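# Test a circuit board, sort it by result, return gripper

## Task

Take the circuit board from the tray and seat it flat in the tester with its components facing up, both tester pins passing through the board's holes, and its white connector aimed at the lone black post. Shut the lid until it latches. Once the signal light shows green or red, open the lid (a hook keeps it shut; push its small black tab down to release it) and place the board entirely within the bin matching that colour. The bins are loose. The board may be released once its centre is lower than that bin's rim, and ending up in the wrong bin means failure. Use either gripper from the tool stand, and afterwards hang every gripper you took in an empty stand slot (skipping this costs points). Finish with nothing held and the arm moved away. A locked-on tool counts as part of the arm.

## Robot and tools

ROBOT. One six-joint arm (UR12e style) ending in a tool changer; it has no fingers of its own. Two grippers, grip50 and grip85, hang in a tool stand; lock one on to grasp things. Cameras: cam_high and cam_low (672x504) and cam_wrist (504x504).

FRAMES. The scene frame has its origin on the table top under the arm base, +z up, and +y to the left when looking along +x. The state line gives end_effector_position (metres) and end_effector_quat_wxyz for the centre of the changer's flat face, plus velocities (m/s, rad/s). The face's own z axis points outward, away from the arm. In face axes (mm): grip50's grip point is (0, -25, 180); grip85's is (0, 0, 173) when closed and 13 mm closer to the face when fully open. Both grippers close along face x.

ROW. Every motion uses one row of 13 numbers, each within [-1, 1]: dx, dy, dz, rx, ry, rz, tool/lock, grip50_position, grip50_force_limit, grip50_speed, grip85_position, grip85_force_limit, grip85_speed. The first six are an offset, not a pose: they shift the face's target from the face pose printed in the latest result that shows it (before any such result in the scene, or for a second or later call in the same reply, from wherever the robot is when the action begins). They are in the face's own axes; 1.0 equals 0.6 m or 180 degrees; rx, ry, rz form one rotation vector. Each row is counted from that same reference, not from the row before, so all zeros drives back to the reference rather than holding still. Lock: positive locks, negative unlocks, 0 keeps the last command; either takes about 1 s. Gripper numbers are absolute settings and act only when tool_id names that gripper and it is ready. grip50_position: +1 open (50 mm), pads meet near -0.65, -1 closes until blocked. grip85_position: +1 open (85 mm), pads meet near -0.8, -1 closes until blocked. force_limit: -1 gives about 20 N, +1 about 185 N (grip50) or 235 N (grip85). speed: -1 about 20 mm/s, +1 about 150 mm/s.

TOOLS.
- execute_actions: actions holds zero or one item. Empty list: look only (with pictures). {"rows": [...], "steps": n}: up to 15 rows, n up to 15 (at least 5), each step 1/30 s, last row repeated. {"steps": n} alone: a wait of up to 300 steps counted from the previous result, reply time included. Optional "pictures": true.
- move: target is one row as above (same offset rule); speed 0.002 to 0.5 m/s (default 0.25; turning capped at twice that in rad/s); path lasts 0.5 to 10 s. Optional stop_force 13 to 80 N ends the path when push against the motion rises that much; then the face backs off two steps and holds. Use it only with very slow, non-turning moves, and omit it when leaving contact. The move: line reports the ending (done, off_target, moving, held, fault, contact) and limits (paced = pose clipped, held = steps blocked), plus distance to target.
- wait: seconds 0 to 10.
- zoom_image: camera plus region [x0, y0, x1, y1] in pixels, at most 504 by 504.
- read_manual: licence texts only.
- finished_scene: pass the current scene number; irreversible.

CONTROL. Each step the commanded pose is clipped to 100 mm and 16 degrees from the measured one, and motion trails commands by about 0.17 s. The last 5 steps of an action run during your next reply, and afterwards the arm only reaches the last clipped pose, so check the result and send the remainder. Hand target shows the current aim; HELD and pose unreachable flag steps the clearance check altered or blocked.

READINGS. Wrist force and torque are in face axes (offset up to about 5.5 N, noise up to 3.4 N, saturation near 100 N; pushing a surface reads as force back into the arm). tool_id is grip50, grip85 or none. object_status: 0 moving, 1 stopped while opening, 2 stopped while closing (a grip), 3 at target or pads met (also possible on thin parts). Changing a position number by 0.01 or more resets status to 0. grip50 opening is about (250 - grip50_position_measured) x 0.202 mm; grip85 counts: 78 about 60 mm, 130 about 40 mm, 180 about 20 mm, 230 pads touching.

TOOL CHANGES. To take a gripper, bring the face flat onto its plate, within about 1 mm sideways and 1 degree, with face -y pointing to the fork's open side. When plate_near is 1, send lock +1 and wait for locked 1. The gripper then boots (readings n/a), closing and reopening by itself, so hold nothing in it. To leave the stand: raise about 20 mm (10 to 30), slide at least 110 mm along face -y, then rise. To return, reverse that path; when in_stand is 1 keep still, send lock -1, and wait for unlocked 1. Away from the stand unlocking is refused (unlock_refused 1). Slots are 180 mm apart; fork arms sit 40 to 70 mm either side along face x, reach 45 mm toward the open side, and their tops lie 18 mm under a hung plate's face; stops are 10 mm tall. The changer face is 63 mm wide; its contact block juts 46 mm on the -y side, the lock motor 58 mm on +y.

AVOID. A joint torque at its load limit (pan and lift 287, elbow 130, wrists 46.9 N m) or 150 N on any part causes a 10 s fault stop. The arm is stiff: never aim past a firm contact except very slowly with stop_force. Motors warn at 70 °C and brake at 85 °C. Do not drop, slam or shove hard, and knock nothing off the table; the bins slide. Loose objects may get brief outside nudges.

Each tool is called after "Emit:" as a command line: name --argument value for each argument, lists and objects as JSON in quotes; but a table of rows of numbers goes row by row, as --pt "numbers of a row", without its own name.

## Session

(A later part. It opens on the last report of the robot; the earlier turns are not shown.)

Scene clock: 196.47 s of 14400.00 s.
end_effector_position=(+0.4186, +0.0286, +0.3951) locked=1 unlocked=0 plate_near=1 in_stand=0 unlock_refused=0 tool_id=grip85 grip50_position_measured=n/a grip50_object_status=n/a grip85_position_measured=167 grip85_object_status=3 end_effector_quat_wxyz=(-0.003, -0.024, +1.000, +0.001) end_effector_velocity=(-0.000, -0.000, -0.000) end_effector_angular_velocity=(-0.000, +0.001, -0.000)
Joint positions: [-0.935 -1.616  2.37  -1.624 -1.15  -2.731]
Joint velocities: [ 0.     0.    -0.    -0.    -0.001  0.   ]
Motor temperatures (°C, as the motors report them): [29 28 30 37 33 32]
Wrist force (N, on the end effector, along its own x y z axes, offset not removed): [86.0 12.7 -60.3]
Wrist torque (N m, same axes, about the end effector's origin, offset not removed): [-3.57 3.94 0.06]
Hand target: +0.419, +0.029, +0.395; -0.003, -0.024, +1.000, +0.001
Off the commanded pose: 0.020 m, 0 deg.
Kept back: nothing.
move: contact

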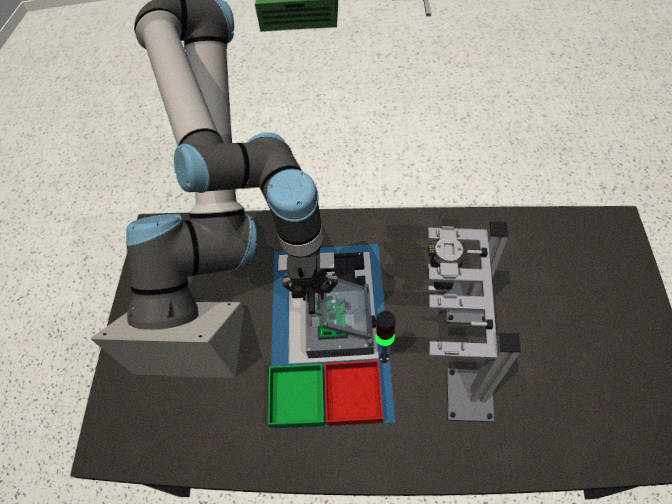

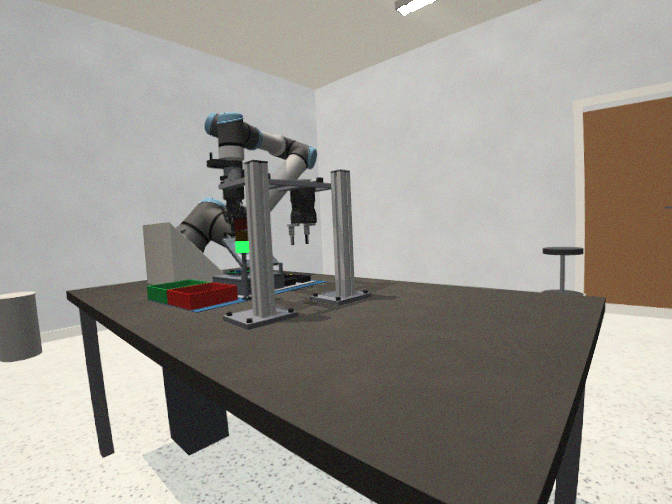

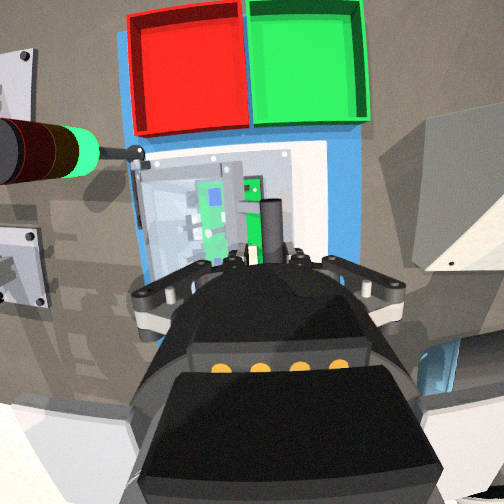

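Emit:
move --target '[-0.01,0,-0.02,0,0,0,0,0,0,0,-0.3,-0.9,-0.5]' --speed 0.01

Emit:
move --target '[-0.017,0,-0.02,0,0,0,0,0,0,0,-0.3,-0.9,-0.5]' --speed 0.01 --stop_force 13

Scene clock: 198.27 s of 14400.00 s.
end_effector_position=(+0.4246, +0.0289, +0.4069) locked=1 unlocked=0 plate_near=1 in_stand=0 unlock_refused=0 tool_id=grip85 grip50_position_measured=n/a grip50_object_status=n/a grip85_position_measured=167 grip85_object_status=3 end_effector_quat_wxyz=(-0.003, -0.024, +1.000, +0.001) end_effector_velocity=(+0.001, +0.000, +0.002) end_effector_angular_velocity=(+0.000, -0.001, -0.001)
Joint positions: [-0.935 -1.612  2.346 -1.604 -1.15  -2.731]
Joint velocities: [ 0.     0.001 -0.003  0.002  0.001  0.001]
Motor temperatures (°C, as the motors report them): [29 28 30 37 33 32]
Wrist force (N, on the end effector, along its own x y z axes, offset not removed): [6.6 -4.0 1.9]
Wrist torque (N m, same axes, about the end effector's origin, offset not removed): [-0.39 0.60 0.17]
Hand target: +0.425, +0.029, +0.407; -0.003, -0.024, +1.000, +0.001
Off the commanded pose: 0.000 m, 0 deg.
Kept back: nothing.
move: done

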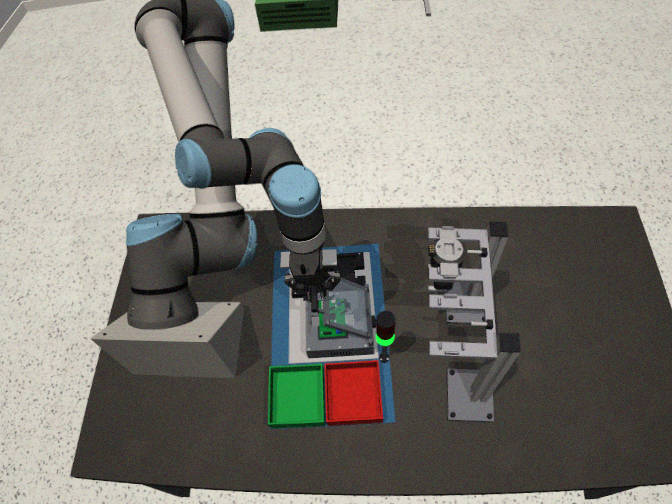

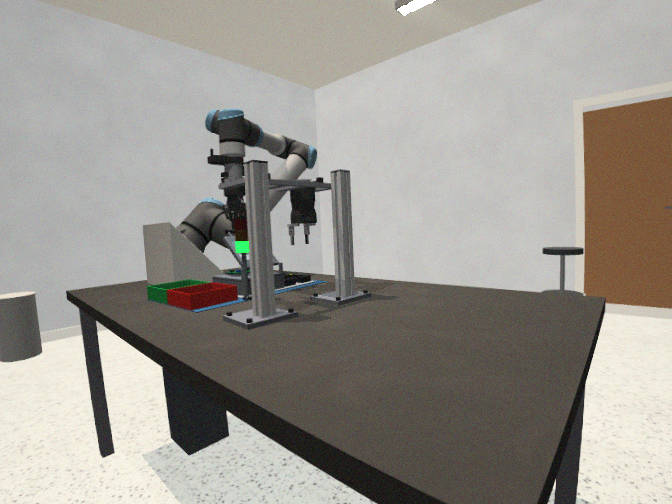

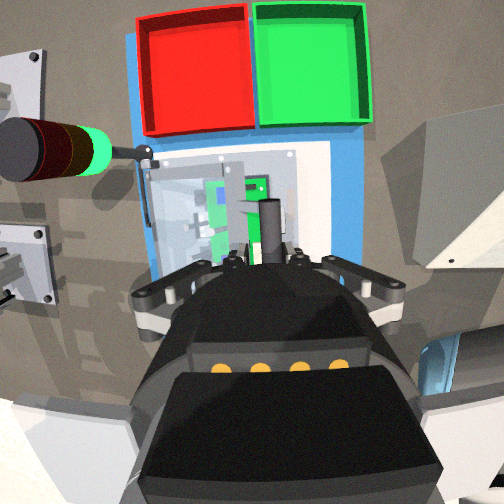

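Scene clock: 200.07 s of 14400.00 s.
end_effector_position=(+0.4348, +0.0293, +0.4187) locked=1 unlocked=0 plate_near=1 in_stand=0 unlock_refused=0 tool_id=grip85 grip50_position_measured=n/a grip50_object_status=n/a grip85_position_measured=167 grip85_object_status=3 end_effector_quat_wxyz=(-0.003, -0.024, +1.000, +0.001) end_effector_velocity=(+0.001, +0.000, +0.001) end_effector_angular_velocity=(+0.001, +0.001, +0.000)
Joint positions: [-0.928 -1.601  2.316 -1.588 -1.145 -2.725]
Joint velocities: [ 0.001  0.001 -0.003  0.002  0.     0.   ]
Motor temperatures (°C, as the motors report them): [29 28 30 37 33 32]
Wrist force (N, on the end effector, along its own x y z axes, offset not removed): [1.8 -0.7 6.2]
Wrist torque (N m, same axes, about the end effector's origin, offset not removed): [-0.04 0.94 0.15]
Hand target: +0.435, +0.029, +0.419; -0.003, -0.024, +1.000, +0.001
Off the commanded pose: 0.000 m, 0 deg.
Kept back: nothing.
move: done

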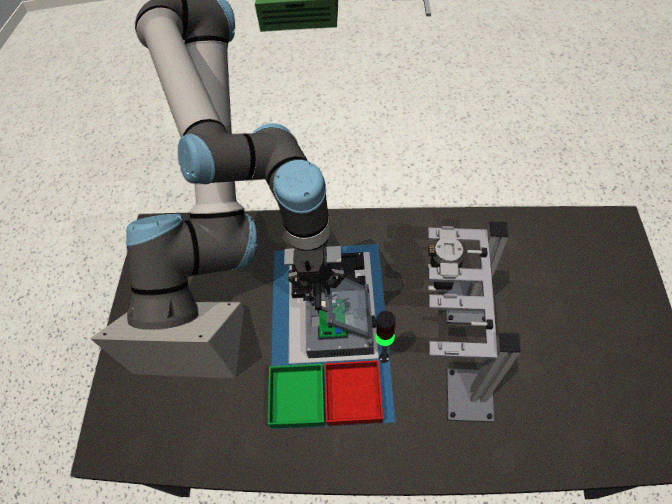

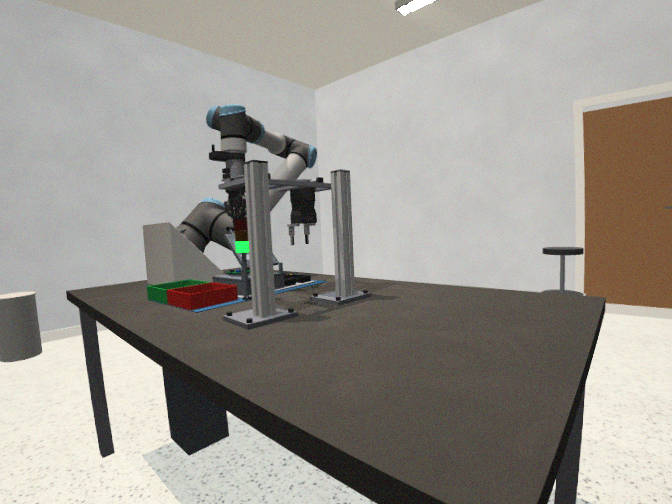

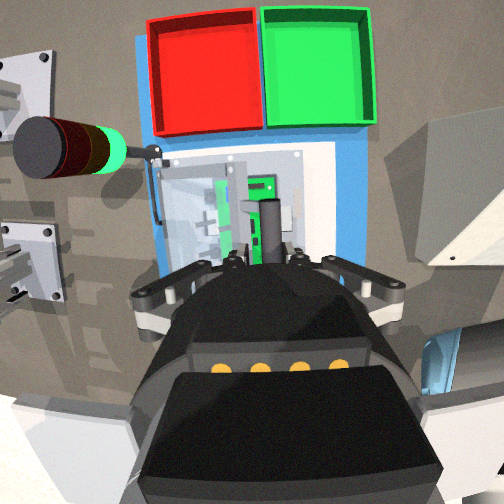

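Emit:
move --target '[-0.04,0,-0.02,0,0,0,0,0,0,0,-0.3,-0.9,-0.5]' --speed 0.01 --stop_force 20

Emit:
move --target '[-0.06,0,-0.02,0,0,0,0,0,0,0,-0.3,-0.9,-0.5]' --speed 0.015 --stop_force 20

Emit:
move --target '[-0.1,0,-0.012,0,0,0,0,0,0,0,-0.3,-0.9,-0.5]' --speed 0.02 --stop_force 20

Emit:
move --target '[-0.07,0,0.008,0,0,0,0,0,0,0,-0.3,-0.9,-0.5]' --speed 0.02 --stop_force 20

Scene clock: 201.40 s of 14400.00 s.
end_effector_position=(+0.4400, +0.0295, +0.4214) locked=1 unlocked=0 plate_near=1 in_stand=0 unlock_refused=0 tool_id=grip85 grip50_position_measured=n/a grip50_object_status=n/a grip85_position_measured=167 grip85_object_status=3 end_effector_quat_wxyz=(-0.003, -0.024, +1.000, +0.001) end_effector_velocity=(-0.003, -0.000, -0.002) end_effector_angular_velocity=(+0.000, -0.001, +0.000)
Joint positions: [-0.921 -1.595  2.306 -1.585 -1.141 -2.72 ]
Joint velocities: [-0.004 -0.004  0.007 -0.002 -0.001 -0.003]
Motor temperatures (°C, as the motors report them): [29 28 30 37 33 32]
Wrist force (N, on the end effector, along its own x y z axes, offset not removed): [59.3 7.9 -68.7]
Wrist torque (N m, same axes, about the end effector's origin, offset not removed): [-3.07 5.82 0.21]
Hand target: +0.440, +0.030, +0.421; -0.004, -0.024, +1.000, +0.001
Off the commanded pose: 0.021 m, 0 deg.
Kept back: nothing.
move: contact

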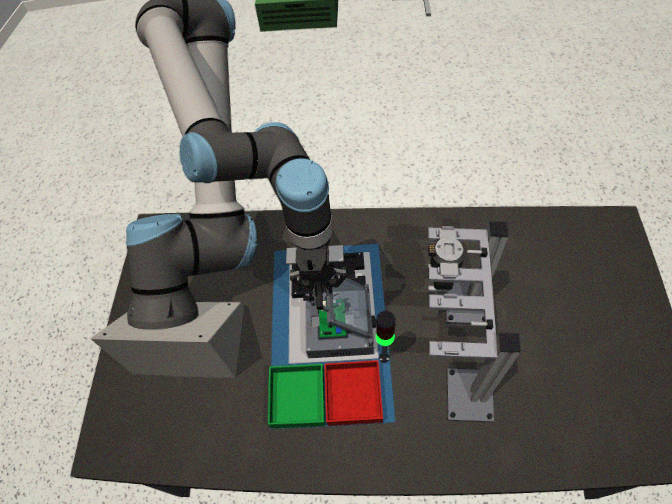

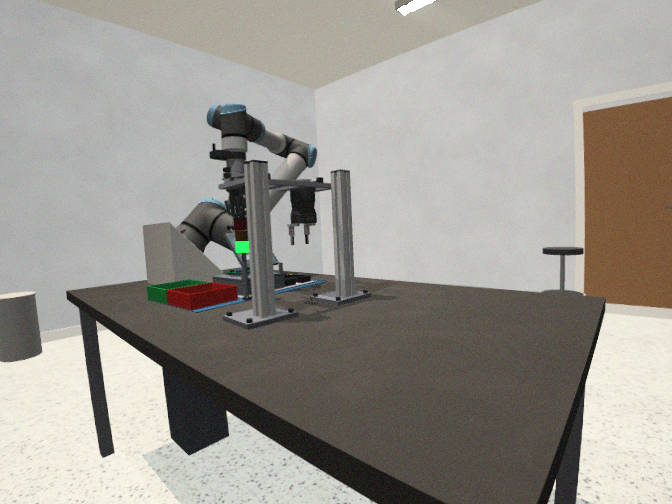

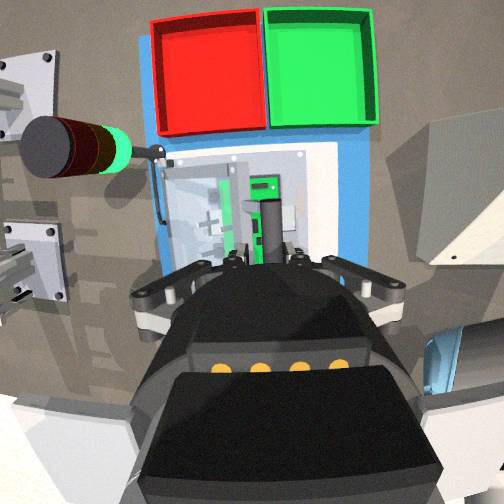

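Scene clock: 201.90 s of 14400.00 s.
end_effector_position=(+0.4408, +0.0296, +0.4217) locked=1 unlocked=0 plate_near=1 in_stand=0 unlock_refused=0 tool_id=grip85 grip50_position_measured=n/a grip50_object_status=n/a grip85_position_measured=167 grip85_object_status=3 end_effector_quat_wxyz=(-0.003, -0.024, +1.000, +0.001) end_effector_velocity=(-0.003, -0.000, -0.001) end_effector_angular_velocity=(-0.001, +0.002, +0.000)
Joint positions: [-0.92  -1.594  2.304 -1.585 -1.14  -2.719]
Joint velocities: [-0.003 -0.003  0.004 -0.    -0.003 -0.002]
Motor temperatures (°C, as the motors report them): [29 28 30 37 33 32]
Wrist force (N, on the end effector, along its own x y z axes, offset not removed): [75.0 16.7 -80.3]
Wrist torque (N m, same axes, about the end effector's origin, offset not removed): [-3.49 4.71 0.09]
Hand target: +0.441, +0.030, +0.422; -0.004, -0.024, +1.000, +0.001
Off the commanded pose: 0.037 m, 0 deg.
Kept back: nothing.
move: contact

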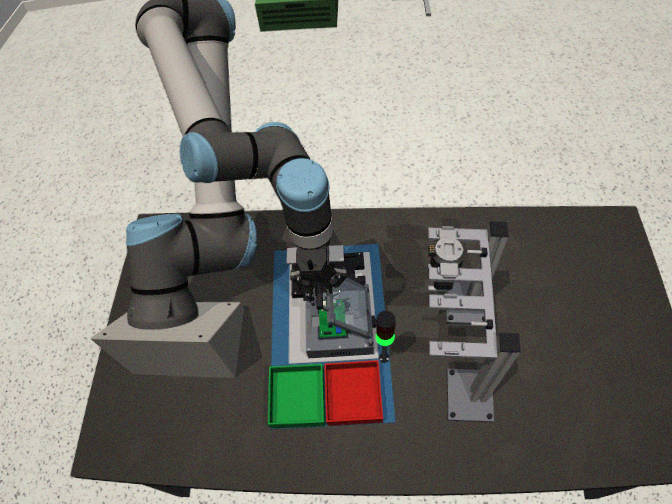

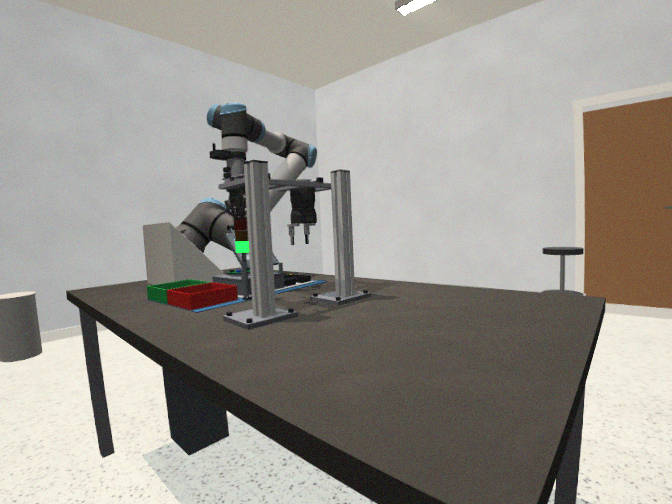

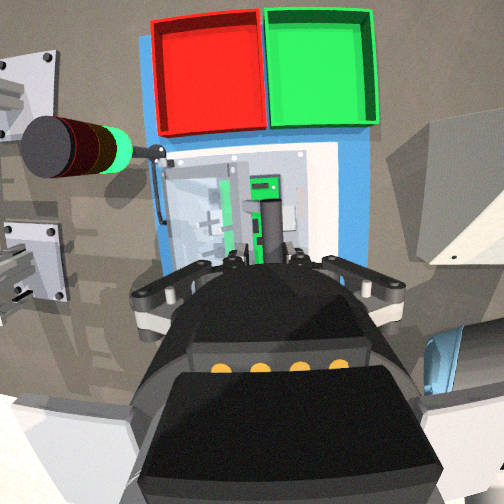

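Scene clock: 202.40 s of 14400.00 s.
end_effector_position=(+0.4409, +0.0296, +0.4217) locked=1 unlocked=0 plate_near=1 in_stand=0 unlock_refused=0 tool_id=grip85 grip50_position_measured=n/a grip50_object_status=n/a grip85_position_measured=167 grip85_object_status=3 end_effector_quat_wxyz=(-0.003, -0.024, +1.000, +0.001) end_effector_velocity=(-0.000, +0.000, +0.000) end_effector_angular_velocity=(-0.000, +0.000, -0.001)
Joint positions: [-0.92  -1.594  2.304 -1.586 -1.14  -2.719]
Joint velocities: [-0.    -0.     0.     0.    -0.     0.001]
Motor temperatures (°C, as the motors report them): [29 28 30 37 33 32]
Wrist force (N, on the end effector, along its own x y z axes, offset not removed): [70.4 19.4 -73.5]
Wrist torque (N m, same axes, about the end effector's origin, offset not removed): [-3.49 5.03 0.37]
Hand target: +0.441, +0.030, +0.422; -0.003, -0.024, +1.000, +0.001
Off the commanded pose: 0.060 m, 0 deg.
Kept back: nothing.
move: contact

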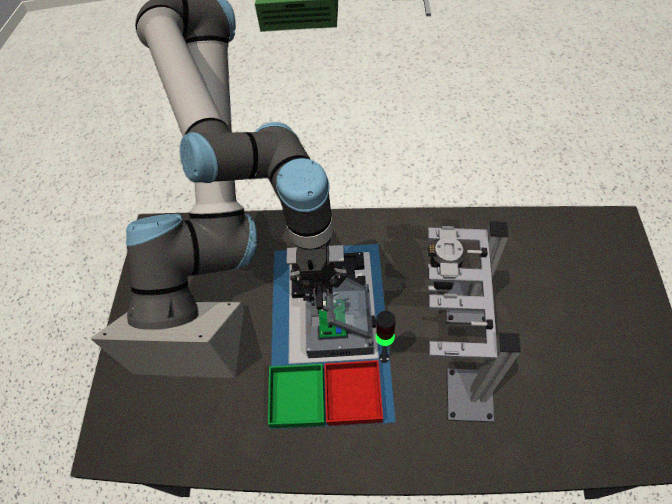

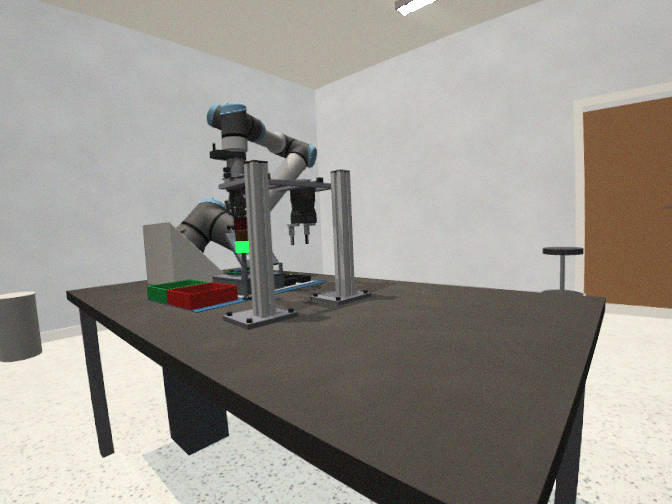

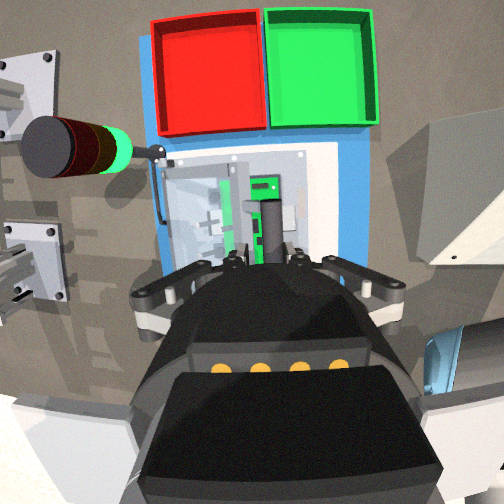

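Scene clock: 202.90 s of 14400.00 s.
end_effector_position=(+0.4409, +0.0296, +0.4217) locked=1 unlocked=0 plate_near=1 in_stand=0 unlock_refused=0 tool_id=grip85 grip50_position_measured=n/a grip50_object_status=n/a grip85_position_measured=167 grip85_object_status=3 end_effector_quat_wxyz=(-0.003, -0.024, +1.000, +0.001) end_effector_velocity=(-0.000, +0.000, -0.000) end_effector_angular_velocity=(+0.001, -0.001, -0.000)
Joint positions: [-0.92  -1.593  2.304 -1.586 -1.14  -2.719]
Joint velocities: [-0.    -0.001  0.001  0.     0.001 -0.   ]
Motor temperatures (°C, as the motors report them): [29 28 30 37 33 32]
Wrist force (N, on the end effector, along its own x y z axes, offset not removed): [74.4 16.6 -77.2]
Wrist torque (N m, same axes, about the end effector's origin, offset not removed): [-3.72 4.75 0.41]
Hand target: +0.441, +0.030, +0.422; -0.003, -0.024, +1.000, +0.001
Off the commanded pose: 0.042 m, 0 deg.
Kept back: nothing.
move: contact

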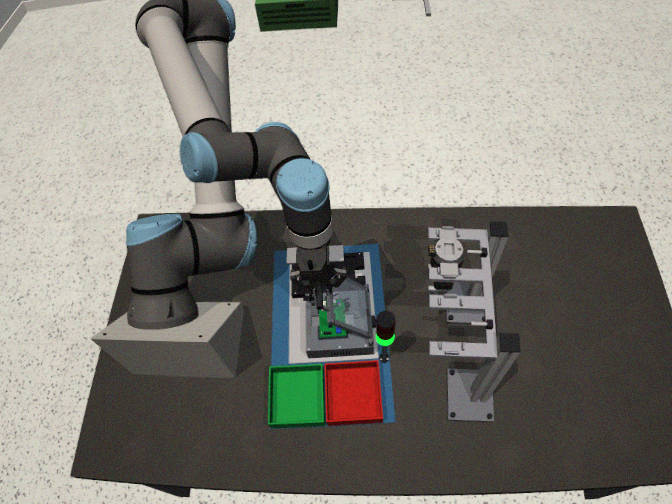

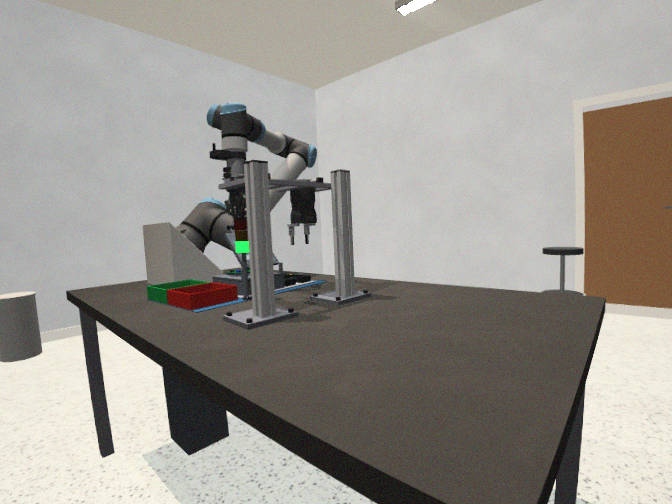

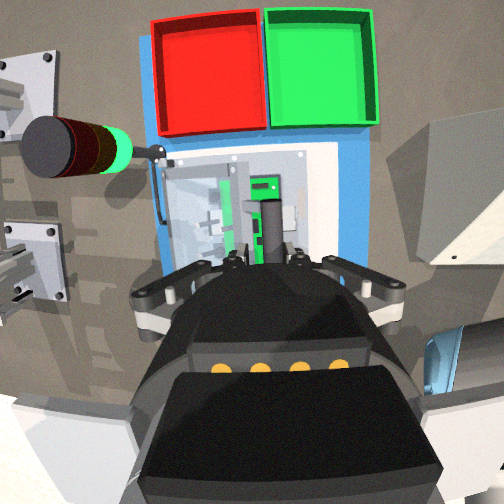

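Emit:
move --target '[0.006,0,0,0,0,0,0,0,0,0,-0.3,-0.9,-0.5]' --speed 0.01

Emit:
move --target '[0,0,0.017,0,0,0,0,0,0,0,-0.3,-0.9,-0.5]' --speed 0.01 --stop_force 13

Emit:
move --target '[-0.033,0,-0.031,0,0,0,0,0,0,0,-0.3,-0.9,-0.5]' --speed 0.012 --stop_force 13

Scene clock: 203.97 s of 14400.00 s.
end_effector_position=(+0.4375, +0.0294, +0.4217) locked=1 unlocked=0 plate_near=1 in_stand=0 unlock_refused=0 tool_id=grip85 grip50_position_measured=n/a grip50_object_status=n/a grip85_position_measured=167 grip85_object_status=3 end_effector_quat_wxyz=(-0.003, -0.024, +1.000, +0.001) end_effector_velocity=(-0.002, +0.000, -0.000) end_effector_angular_velocity=(+0.001, +0.002, -0.001)
Joint positions: [-0.926 -1.598  2.309 -1.583 -1.144 -2.724]
Joint velocities: [-0.002 -0.002  0.002  0.003 -0.003 -0.002]
Motor temperatures (°C, as the motors report them): [29 28 30 37 33 32]
Wrist force (N, on the end effector, along its own x y z axes, offset not removed): [-3.3 -3.7 -0.2]
Wrist torque (N m, same axes, about the end effector's origin, offset not removed): [-0.37 0.17 0.20]
Hand target: +0.437, +0.029, +0.422; -0.003, -0.024, +1.000, +0.001
Off the commanded pose: 0.000 m, 0 deg.
Kept back: nothing.
move: done

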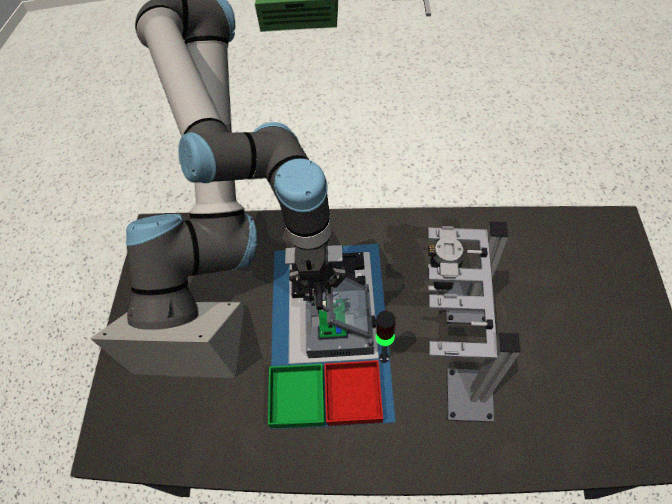

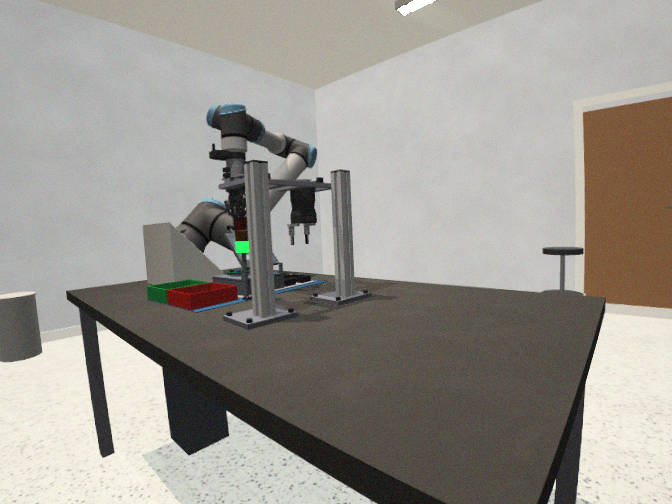

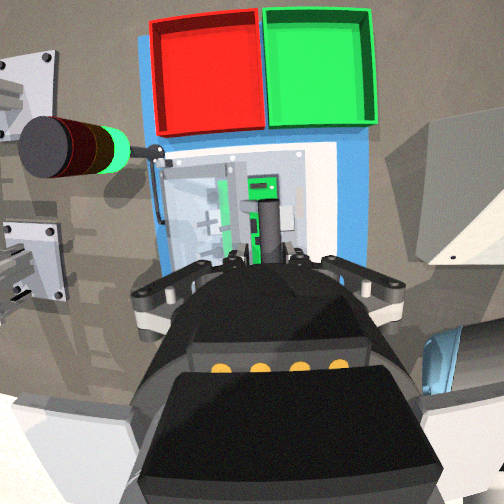

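Scene clock: 205.20 s of 14400.00 s.
end_effector_position=(+0.4374, +0.0294, +0.4116) locked=1 unlocked=0 plate_near=1 in_stand=0 unlock_refused=0 tool_id=grip85 grip50_position_measured=n/a grip50_object_status=n/a grip85_position_measured=167 grip85_object_status=3 end_effector_quat_wxyz=(-0.003, -0.024, +1.000, +0.001) end_effector_velocity=(+0.000, -0.000, -0.002) end_effector_angular_velocity=(-0.000, +0.000, -0.001)
Joint positions: [-0.917 -1.595  2.323 -1.603 -1.138 -2.717]
Joint velocities: [ 0.002  0.001  0.002 -0.004  0.001  0.003]
Motor temperatures (°C, as the motors report them): [29 28 30 37 33 32]
Wrist force (N, on the end effector, along its own x y z axes, offset not removed): [-1.2 -2.4 3.1]
Wrist torque (N m, same axes, about the end effector's origin, offset not removed): [-0.31 0.23 0.24]
Hand target: +0.437, +0.029, +0.411; -0.003, -0.024, +1.000, +0.001
Off the commanded pose: 0.000 m, 0 deg.
Kept back: nothing.
move: done

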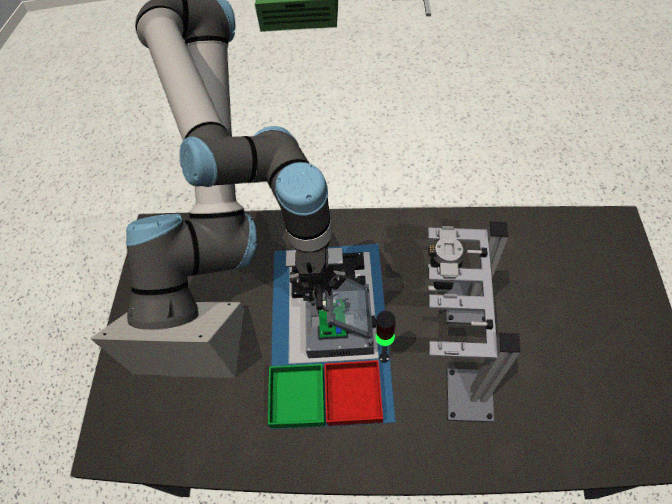

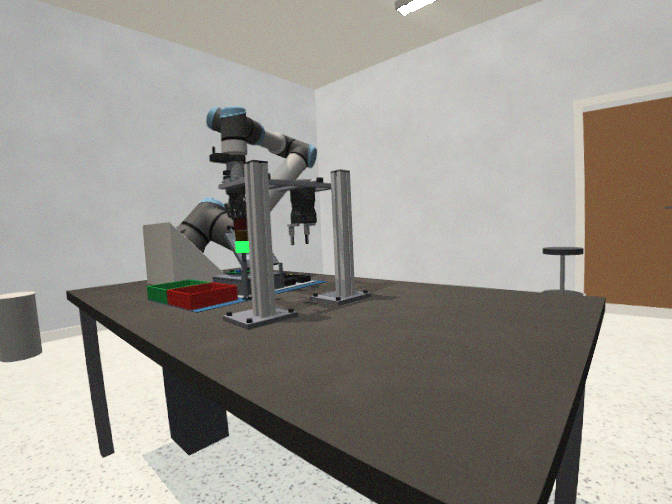

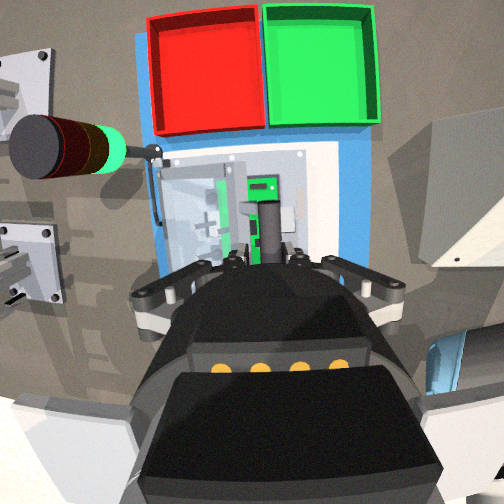

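Scene clock: 207.70 s of 14400.00 s.
end_effector_position=(+0.4572, +0.0303, +0.4300) locked=1 unlocked=0 plate_near=1 in_stand=0 unlock_refused=0 tool_id=grip85 grip50_position_measured=n/a grip50_object_status=n/a grip85_position_measured=167 grip85_object_status=3 end_effector_quat_wxyz=(-0.003, -0.024, +1.000, +0.001) end_effector_velocity=(+0.002, +0.000, +0.001) end_effector_angular_velocity=(+0.001, -0.001, +0.000)
Joint positions: [-0.901 -1.574  2.272 -1.58  -1.128 -2.703]
Joint velocities: [ 0.001  0.002 -0.004  0.002  0.002  0.001]
Motor temperatures (°C, as the motors report them): [29 28 30 37 33 32]
Wrist force (N, on the end effector, along its own x y z axes, offset not removed): [2.9 -3.2 3.0]
Wrist torque (N m, same axes, about the end effector's origin, offset not removed): [-0.36 0.71 0.04]
Hand target: +0.457, +0.030, +0.430; -0.003, -0.024, +1.000, +0.001
Off the commanded pose: 0.000 m, 0 deg.
Kept back: nothing.
move: done

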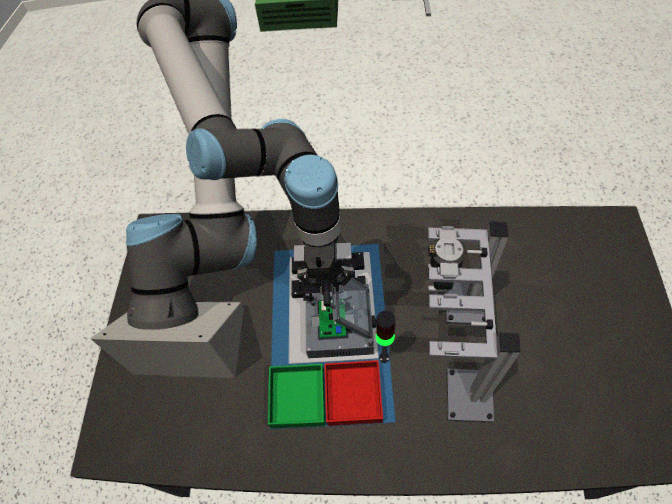

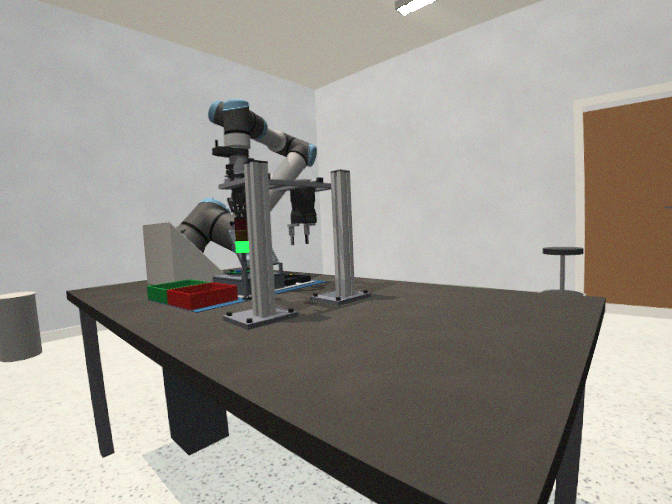

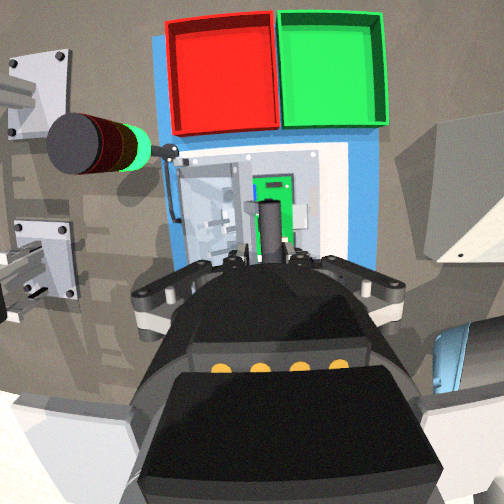

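Emit:
move --target '[-0.047,0,-0.03,0,0,0,0,0,0,0,-0.3,-0.9,-0.5]' --speed 0.012 --stop_force 13

Emit:
move --target '[-0.061,0,-0.021,0,0,0,0,0,0,0,-0.3,-0.9,-0.5]' --speed 0.015 --stop_force 13

Emit:
move --target '[-0.069,0,-0.006,0,0,0,0,0,0,0,-0.3,-0.9,-0.5]' --speed 0.015 --stop_force 13

Emit:
move --target '[-0.055,0,0.008,0,0,0,0,0,0,0,-0.3,-0.9,-0.5]' --speed 0.015 --stop_force 13

Scene clock: 210.97 s of 14400.00 s.
end_effector_position=(+0.4853, +0.0316, +0.4477) locked=1 unlocked=0 plate_near=1 in_stand=0 unlock_refused=0 tool_id=grip85 grip50_position_measured=n/a grip50_object_status=n/a grip85_position_measured=167 grip85_object_status=3 end_effector_quat_wxyz=(-0.003, -0.024, +1.000, +0.001) end_effector_velocity=(+0.002, -0.000, +0.001) end_effector_angular_velocity=(-0.001, +0.000, +0.002)
Joint positions: [-0.874 -1.541  2.21  -1.562 -1.111 -2.679]
Joint velocities: [ 0.001  0.002 -0.004  0.001  0.    -0.   ]
Motor temperatures (°C, as the motors report them): [29 28 30 37 33 32]
Wrist force (N, on the end effector, along its own x y z axes, offset not removed): [3.6 -1.5 4.3]
Wrist torque (N m, same axes, about the end effector's origin, offset not removed): [-0.22 0.45 0.07]
Hand target: +0.485, +0.032, +0.448; -0.003, -0.024, +1.000, +0.001
Off the commanded pose: 0.000 m, 0 deg.
Kept back: nothing.
move: done

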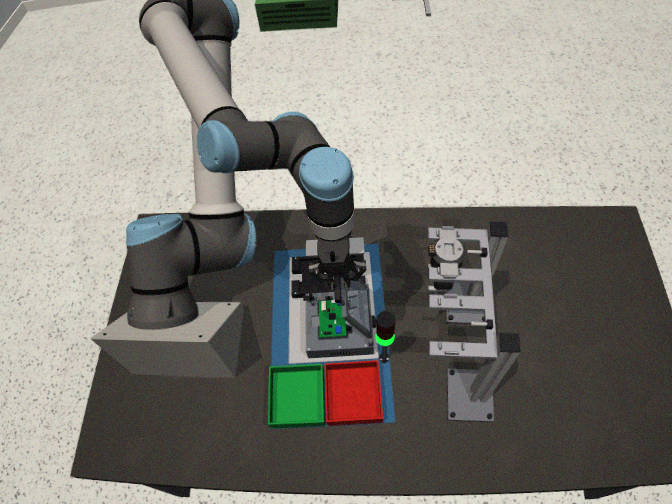

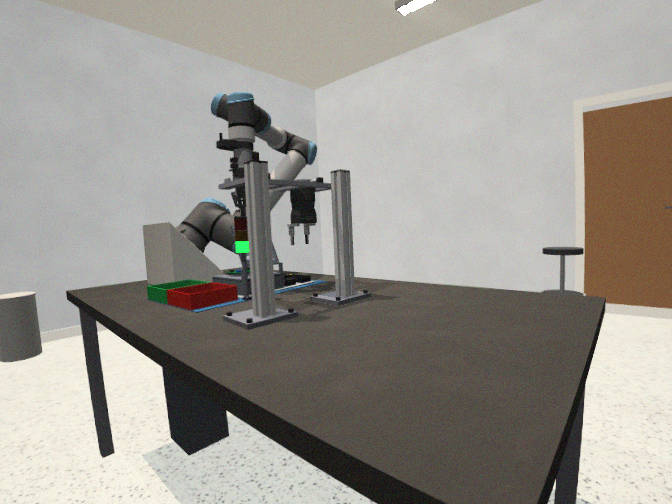

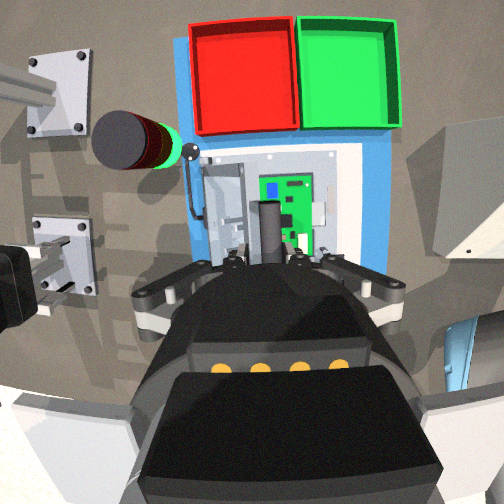

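Scene clock: 213.80 s of 14400.00 s.
end_effector_position=(+0.5218, +0.0333, +0.4600) locked=1 unlocked=0 plate_near=1 in_stand=0 unlock_refused=0 tool_id=grip85 grip50_position_measured=n/a grip50_object_status=n/a grip85_position_measured=167 grip85_object_status=3 end_effector_quat_wxyz=(-0.003, -0.024, +1.000, +0.001) end_effector_velocity=(+0.002, +0.000, +0.000) end_effector_angular_velocity=(+0.001, -0.000, +0.001)
Joint positions: [-0.834 -1.496  2.144 -1.556 -1.086 -2.644]
Joint velocities: [ 0.002  0.002 -0.003  0.     0.002  0.   ]
Motor temperatures (°C, as the motors report them): [29 28 30 37 33 32]
Wrist force (N, on the end effector, along its own x y z axes, offset not removed): [0.4 1.2 0.3]
Wrist torque (N m, same axes, about the end effector's origin, offset not removed): [-0.01 0.54 0.19]
Hand target: +0.522, +0.033, +0.460; -0.003, -0.024, +1.000, +0.001
Off the commanded pose: 0.000 m, 0 deg.
Kept back: nothing.
move: done

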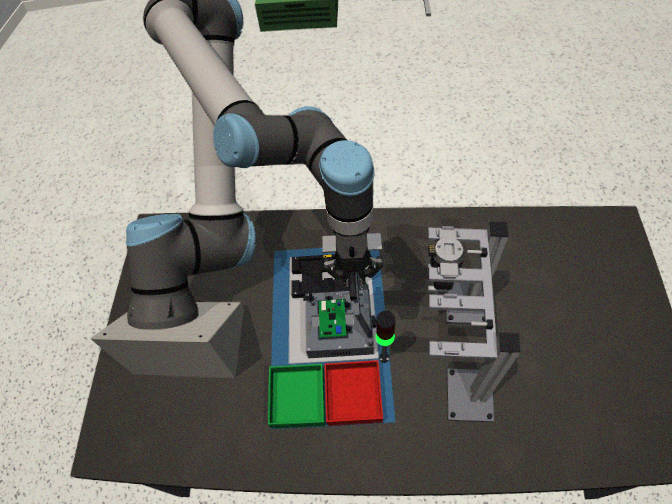

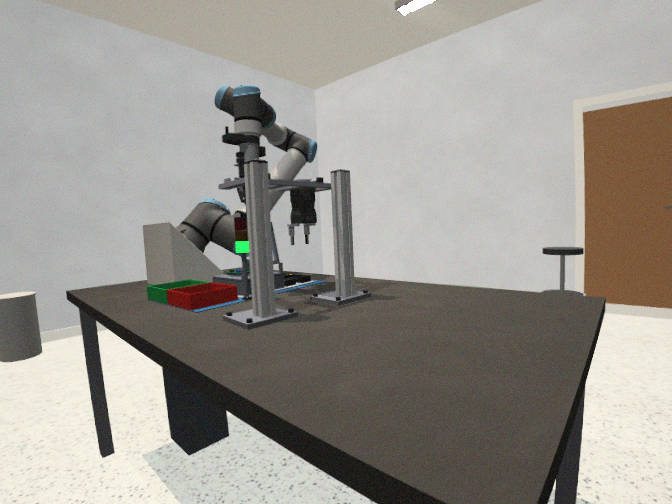

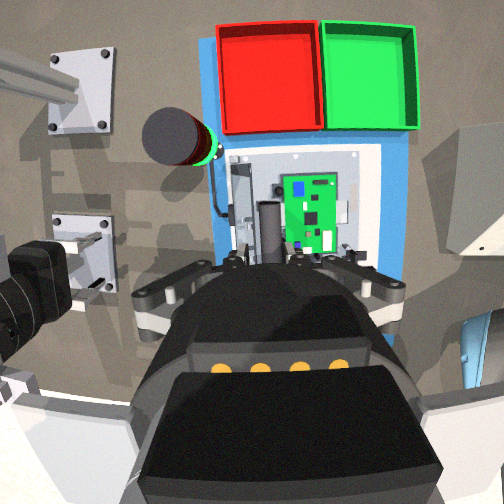

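Scene clock: 216.83 s of 14400.00 s.
end_effector_position=(+0.5630, +0.0353, +0.4634) locked=1 unlocked=0 plate_near=1 in_stand=0 unlock_refused=0 tool_id=grip85 grip50_position_measured=n/a grip50_object_status=n/a grip85_position_measured=167 grip85_object_status=3 end_effector_quat_wxyz=(-0.003, -0.024, +1.000, +0.001) end_effector_velocity=(+0.002, +0.000, +0.000) end_effector_angular_velocity=(-0.000, +0.000, -0.001)
Joint positions: [-0.786 -1.444  2.081 -1.566 -1.057 -2.6  ]
Joint velocities: [ 0.002  0.002 -0.003 -0.     0.001  0.003]
Motor temperatures (°C, as the motors report them): [29 28 30 37 33 32]
Wrist force (N, on the end effector, along its own x y z axes, offset not removed): [0.4 -2.8 -4.5]
Wrist torque (N m, same axes, about the end effector's origin, offset not removed): [-0.33 0.67 0.09]
Hand target: +0.563, +0.035, +0.463; -0.003, -0.024, +1.000, +0.001
Off the commanded pose: 0.000 m, 0 deg.
Kept back: nothing.
move: done

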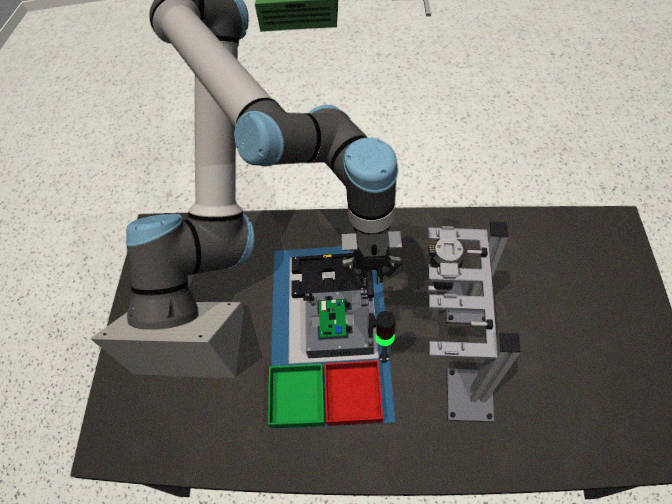

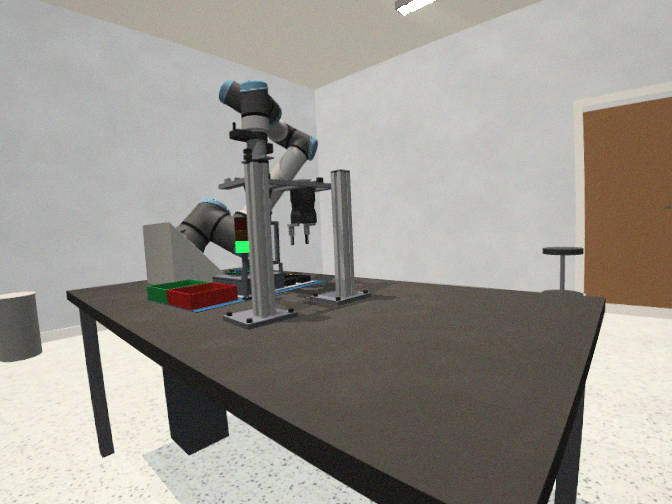

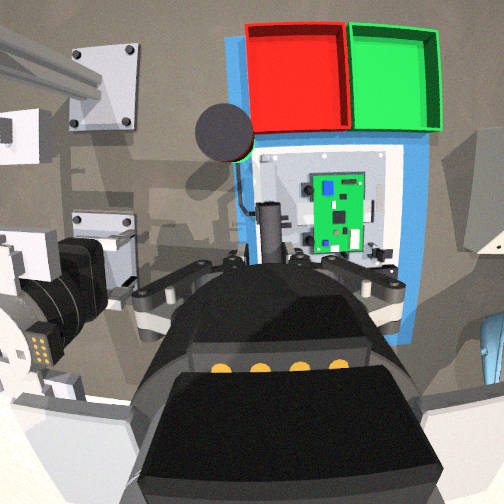

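Scene clock: 219.30 s of 14400.00 s.
end_effector_position=(+0.5958, +0.0368, +0.4584) locked=1 unlocked=0 plate_near=1 in_stand=0 unlock_refused=0 tool_id=grip85 grip50_position_measured=n/a grip50_object_status=n/a grip85_position_measured=167 grip85_object_status=3 end_effector_quat_wxyz=(-0.003, -0.024, +1.000, +0.001) end_effector_velocity=(+0.002, -0.000, -0.000) end_effector_angular_velocity=(-0.001, +0.001, -0.001)
Joint positions: [-0.745 -1.401  2.039 -1.586 -1.032 -2.562]
Joint velocities: [ 0.002  0.002 -0.002 -0.001  0.     0.003]
Motor temperatures (°C, as the motors report them): [29 28 30 37 33 32]
Wrist force (N, on the end effector, along its own x y z axes, offset not removed): [-3.9 -4.2 0.5]
Wrist torque (N m, same axes, about the end effector's origin, offset not removed): [-0.89 0.85 0.08]
Hand target: +0.596, +0.037, +0.458; -0.003, -0.024, +1.000, +0.001
Off the commanded pose: 0.000 m, 0 deg.
Kept back: nothing.
move: done

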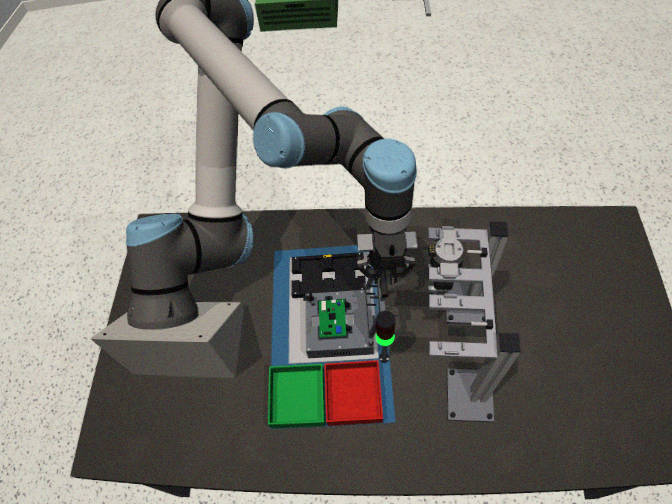

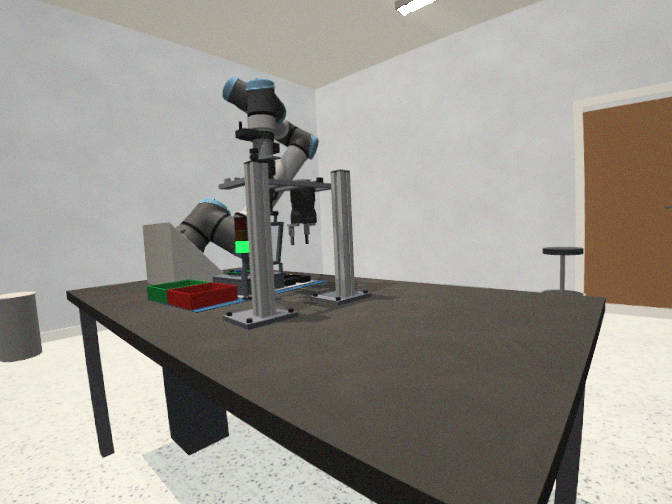

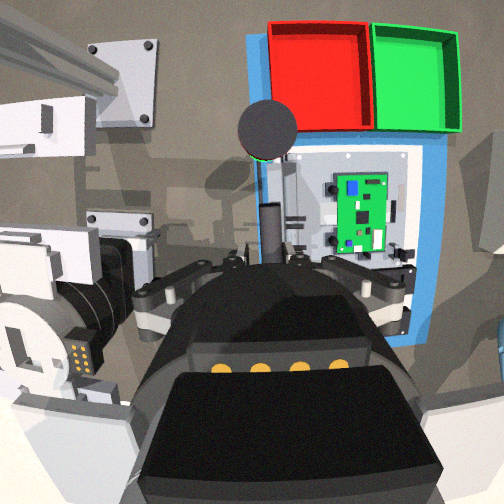

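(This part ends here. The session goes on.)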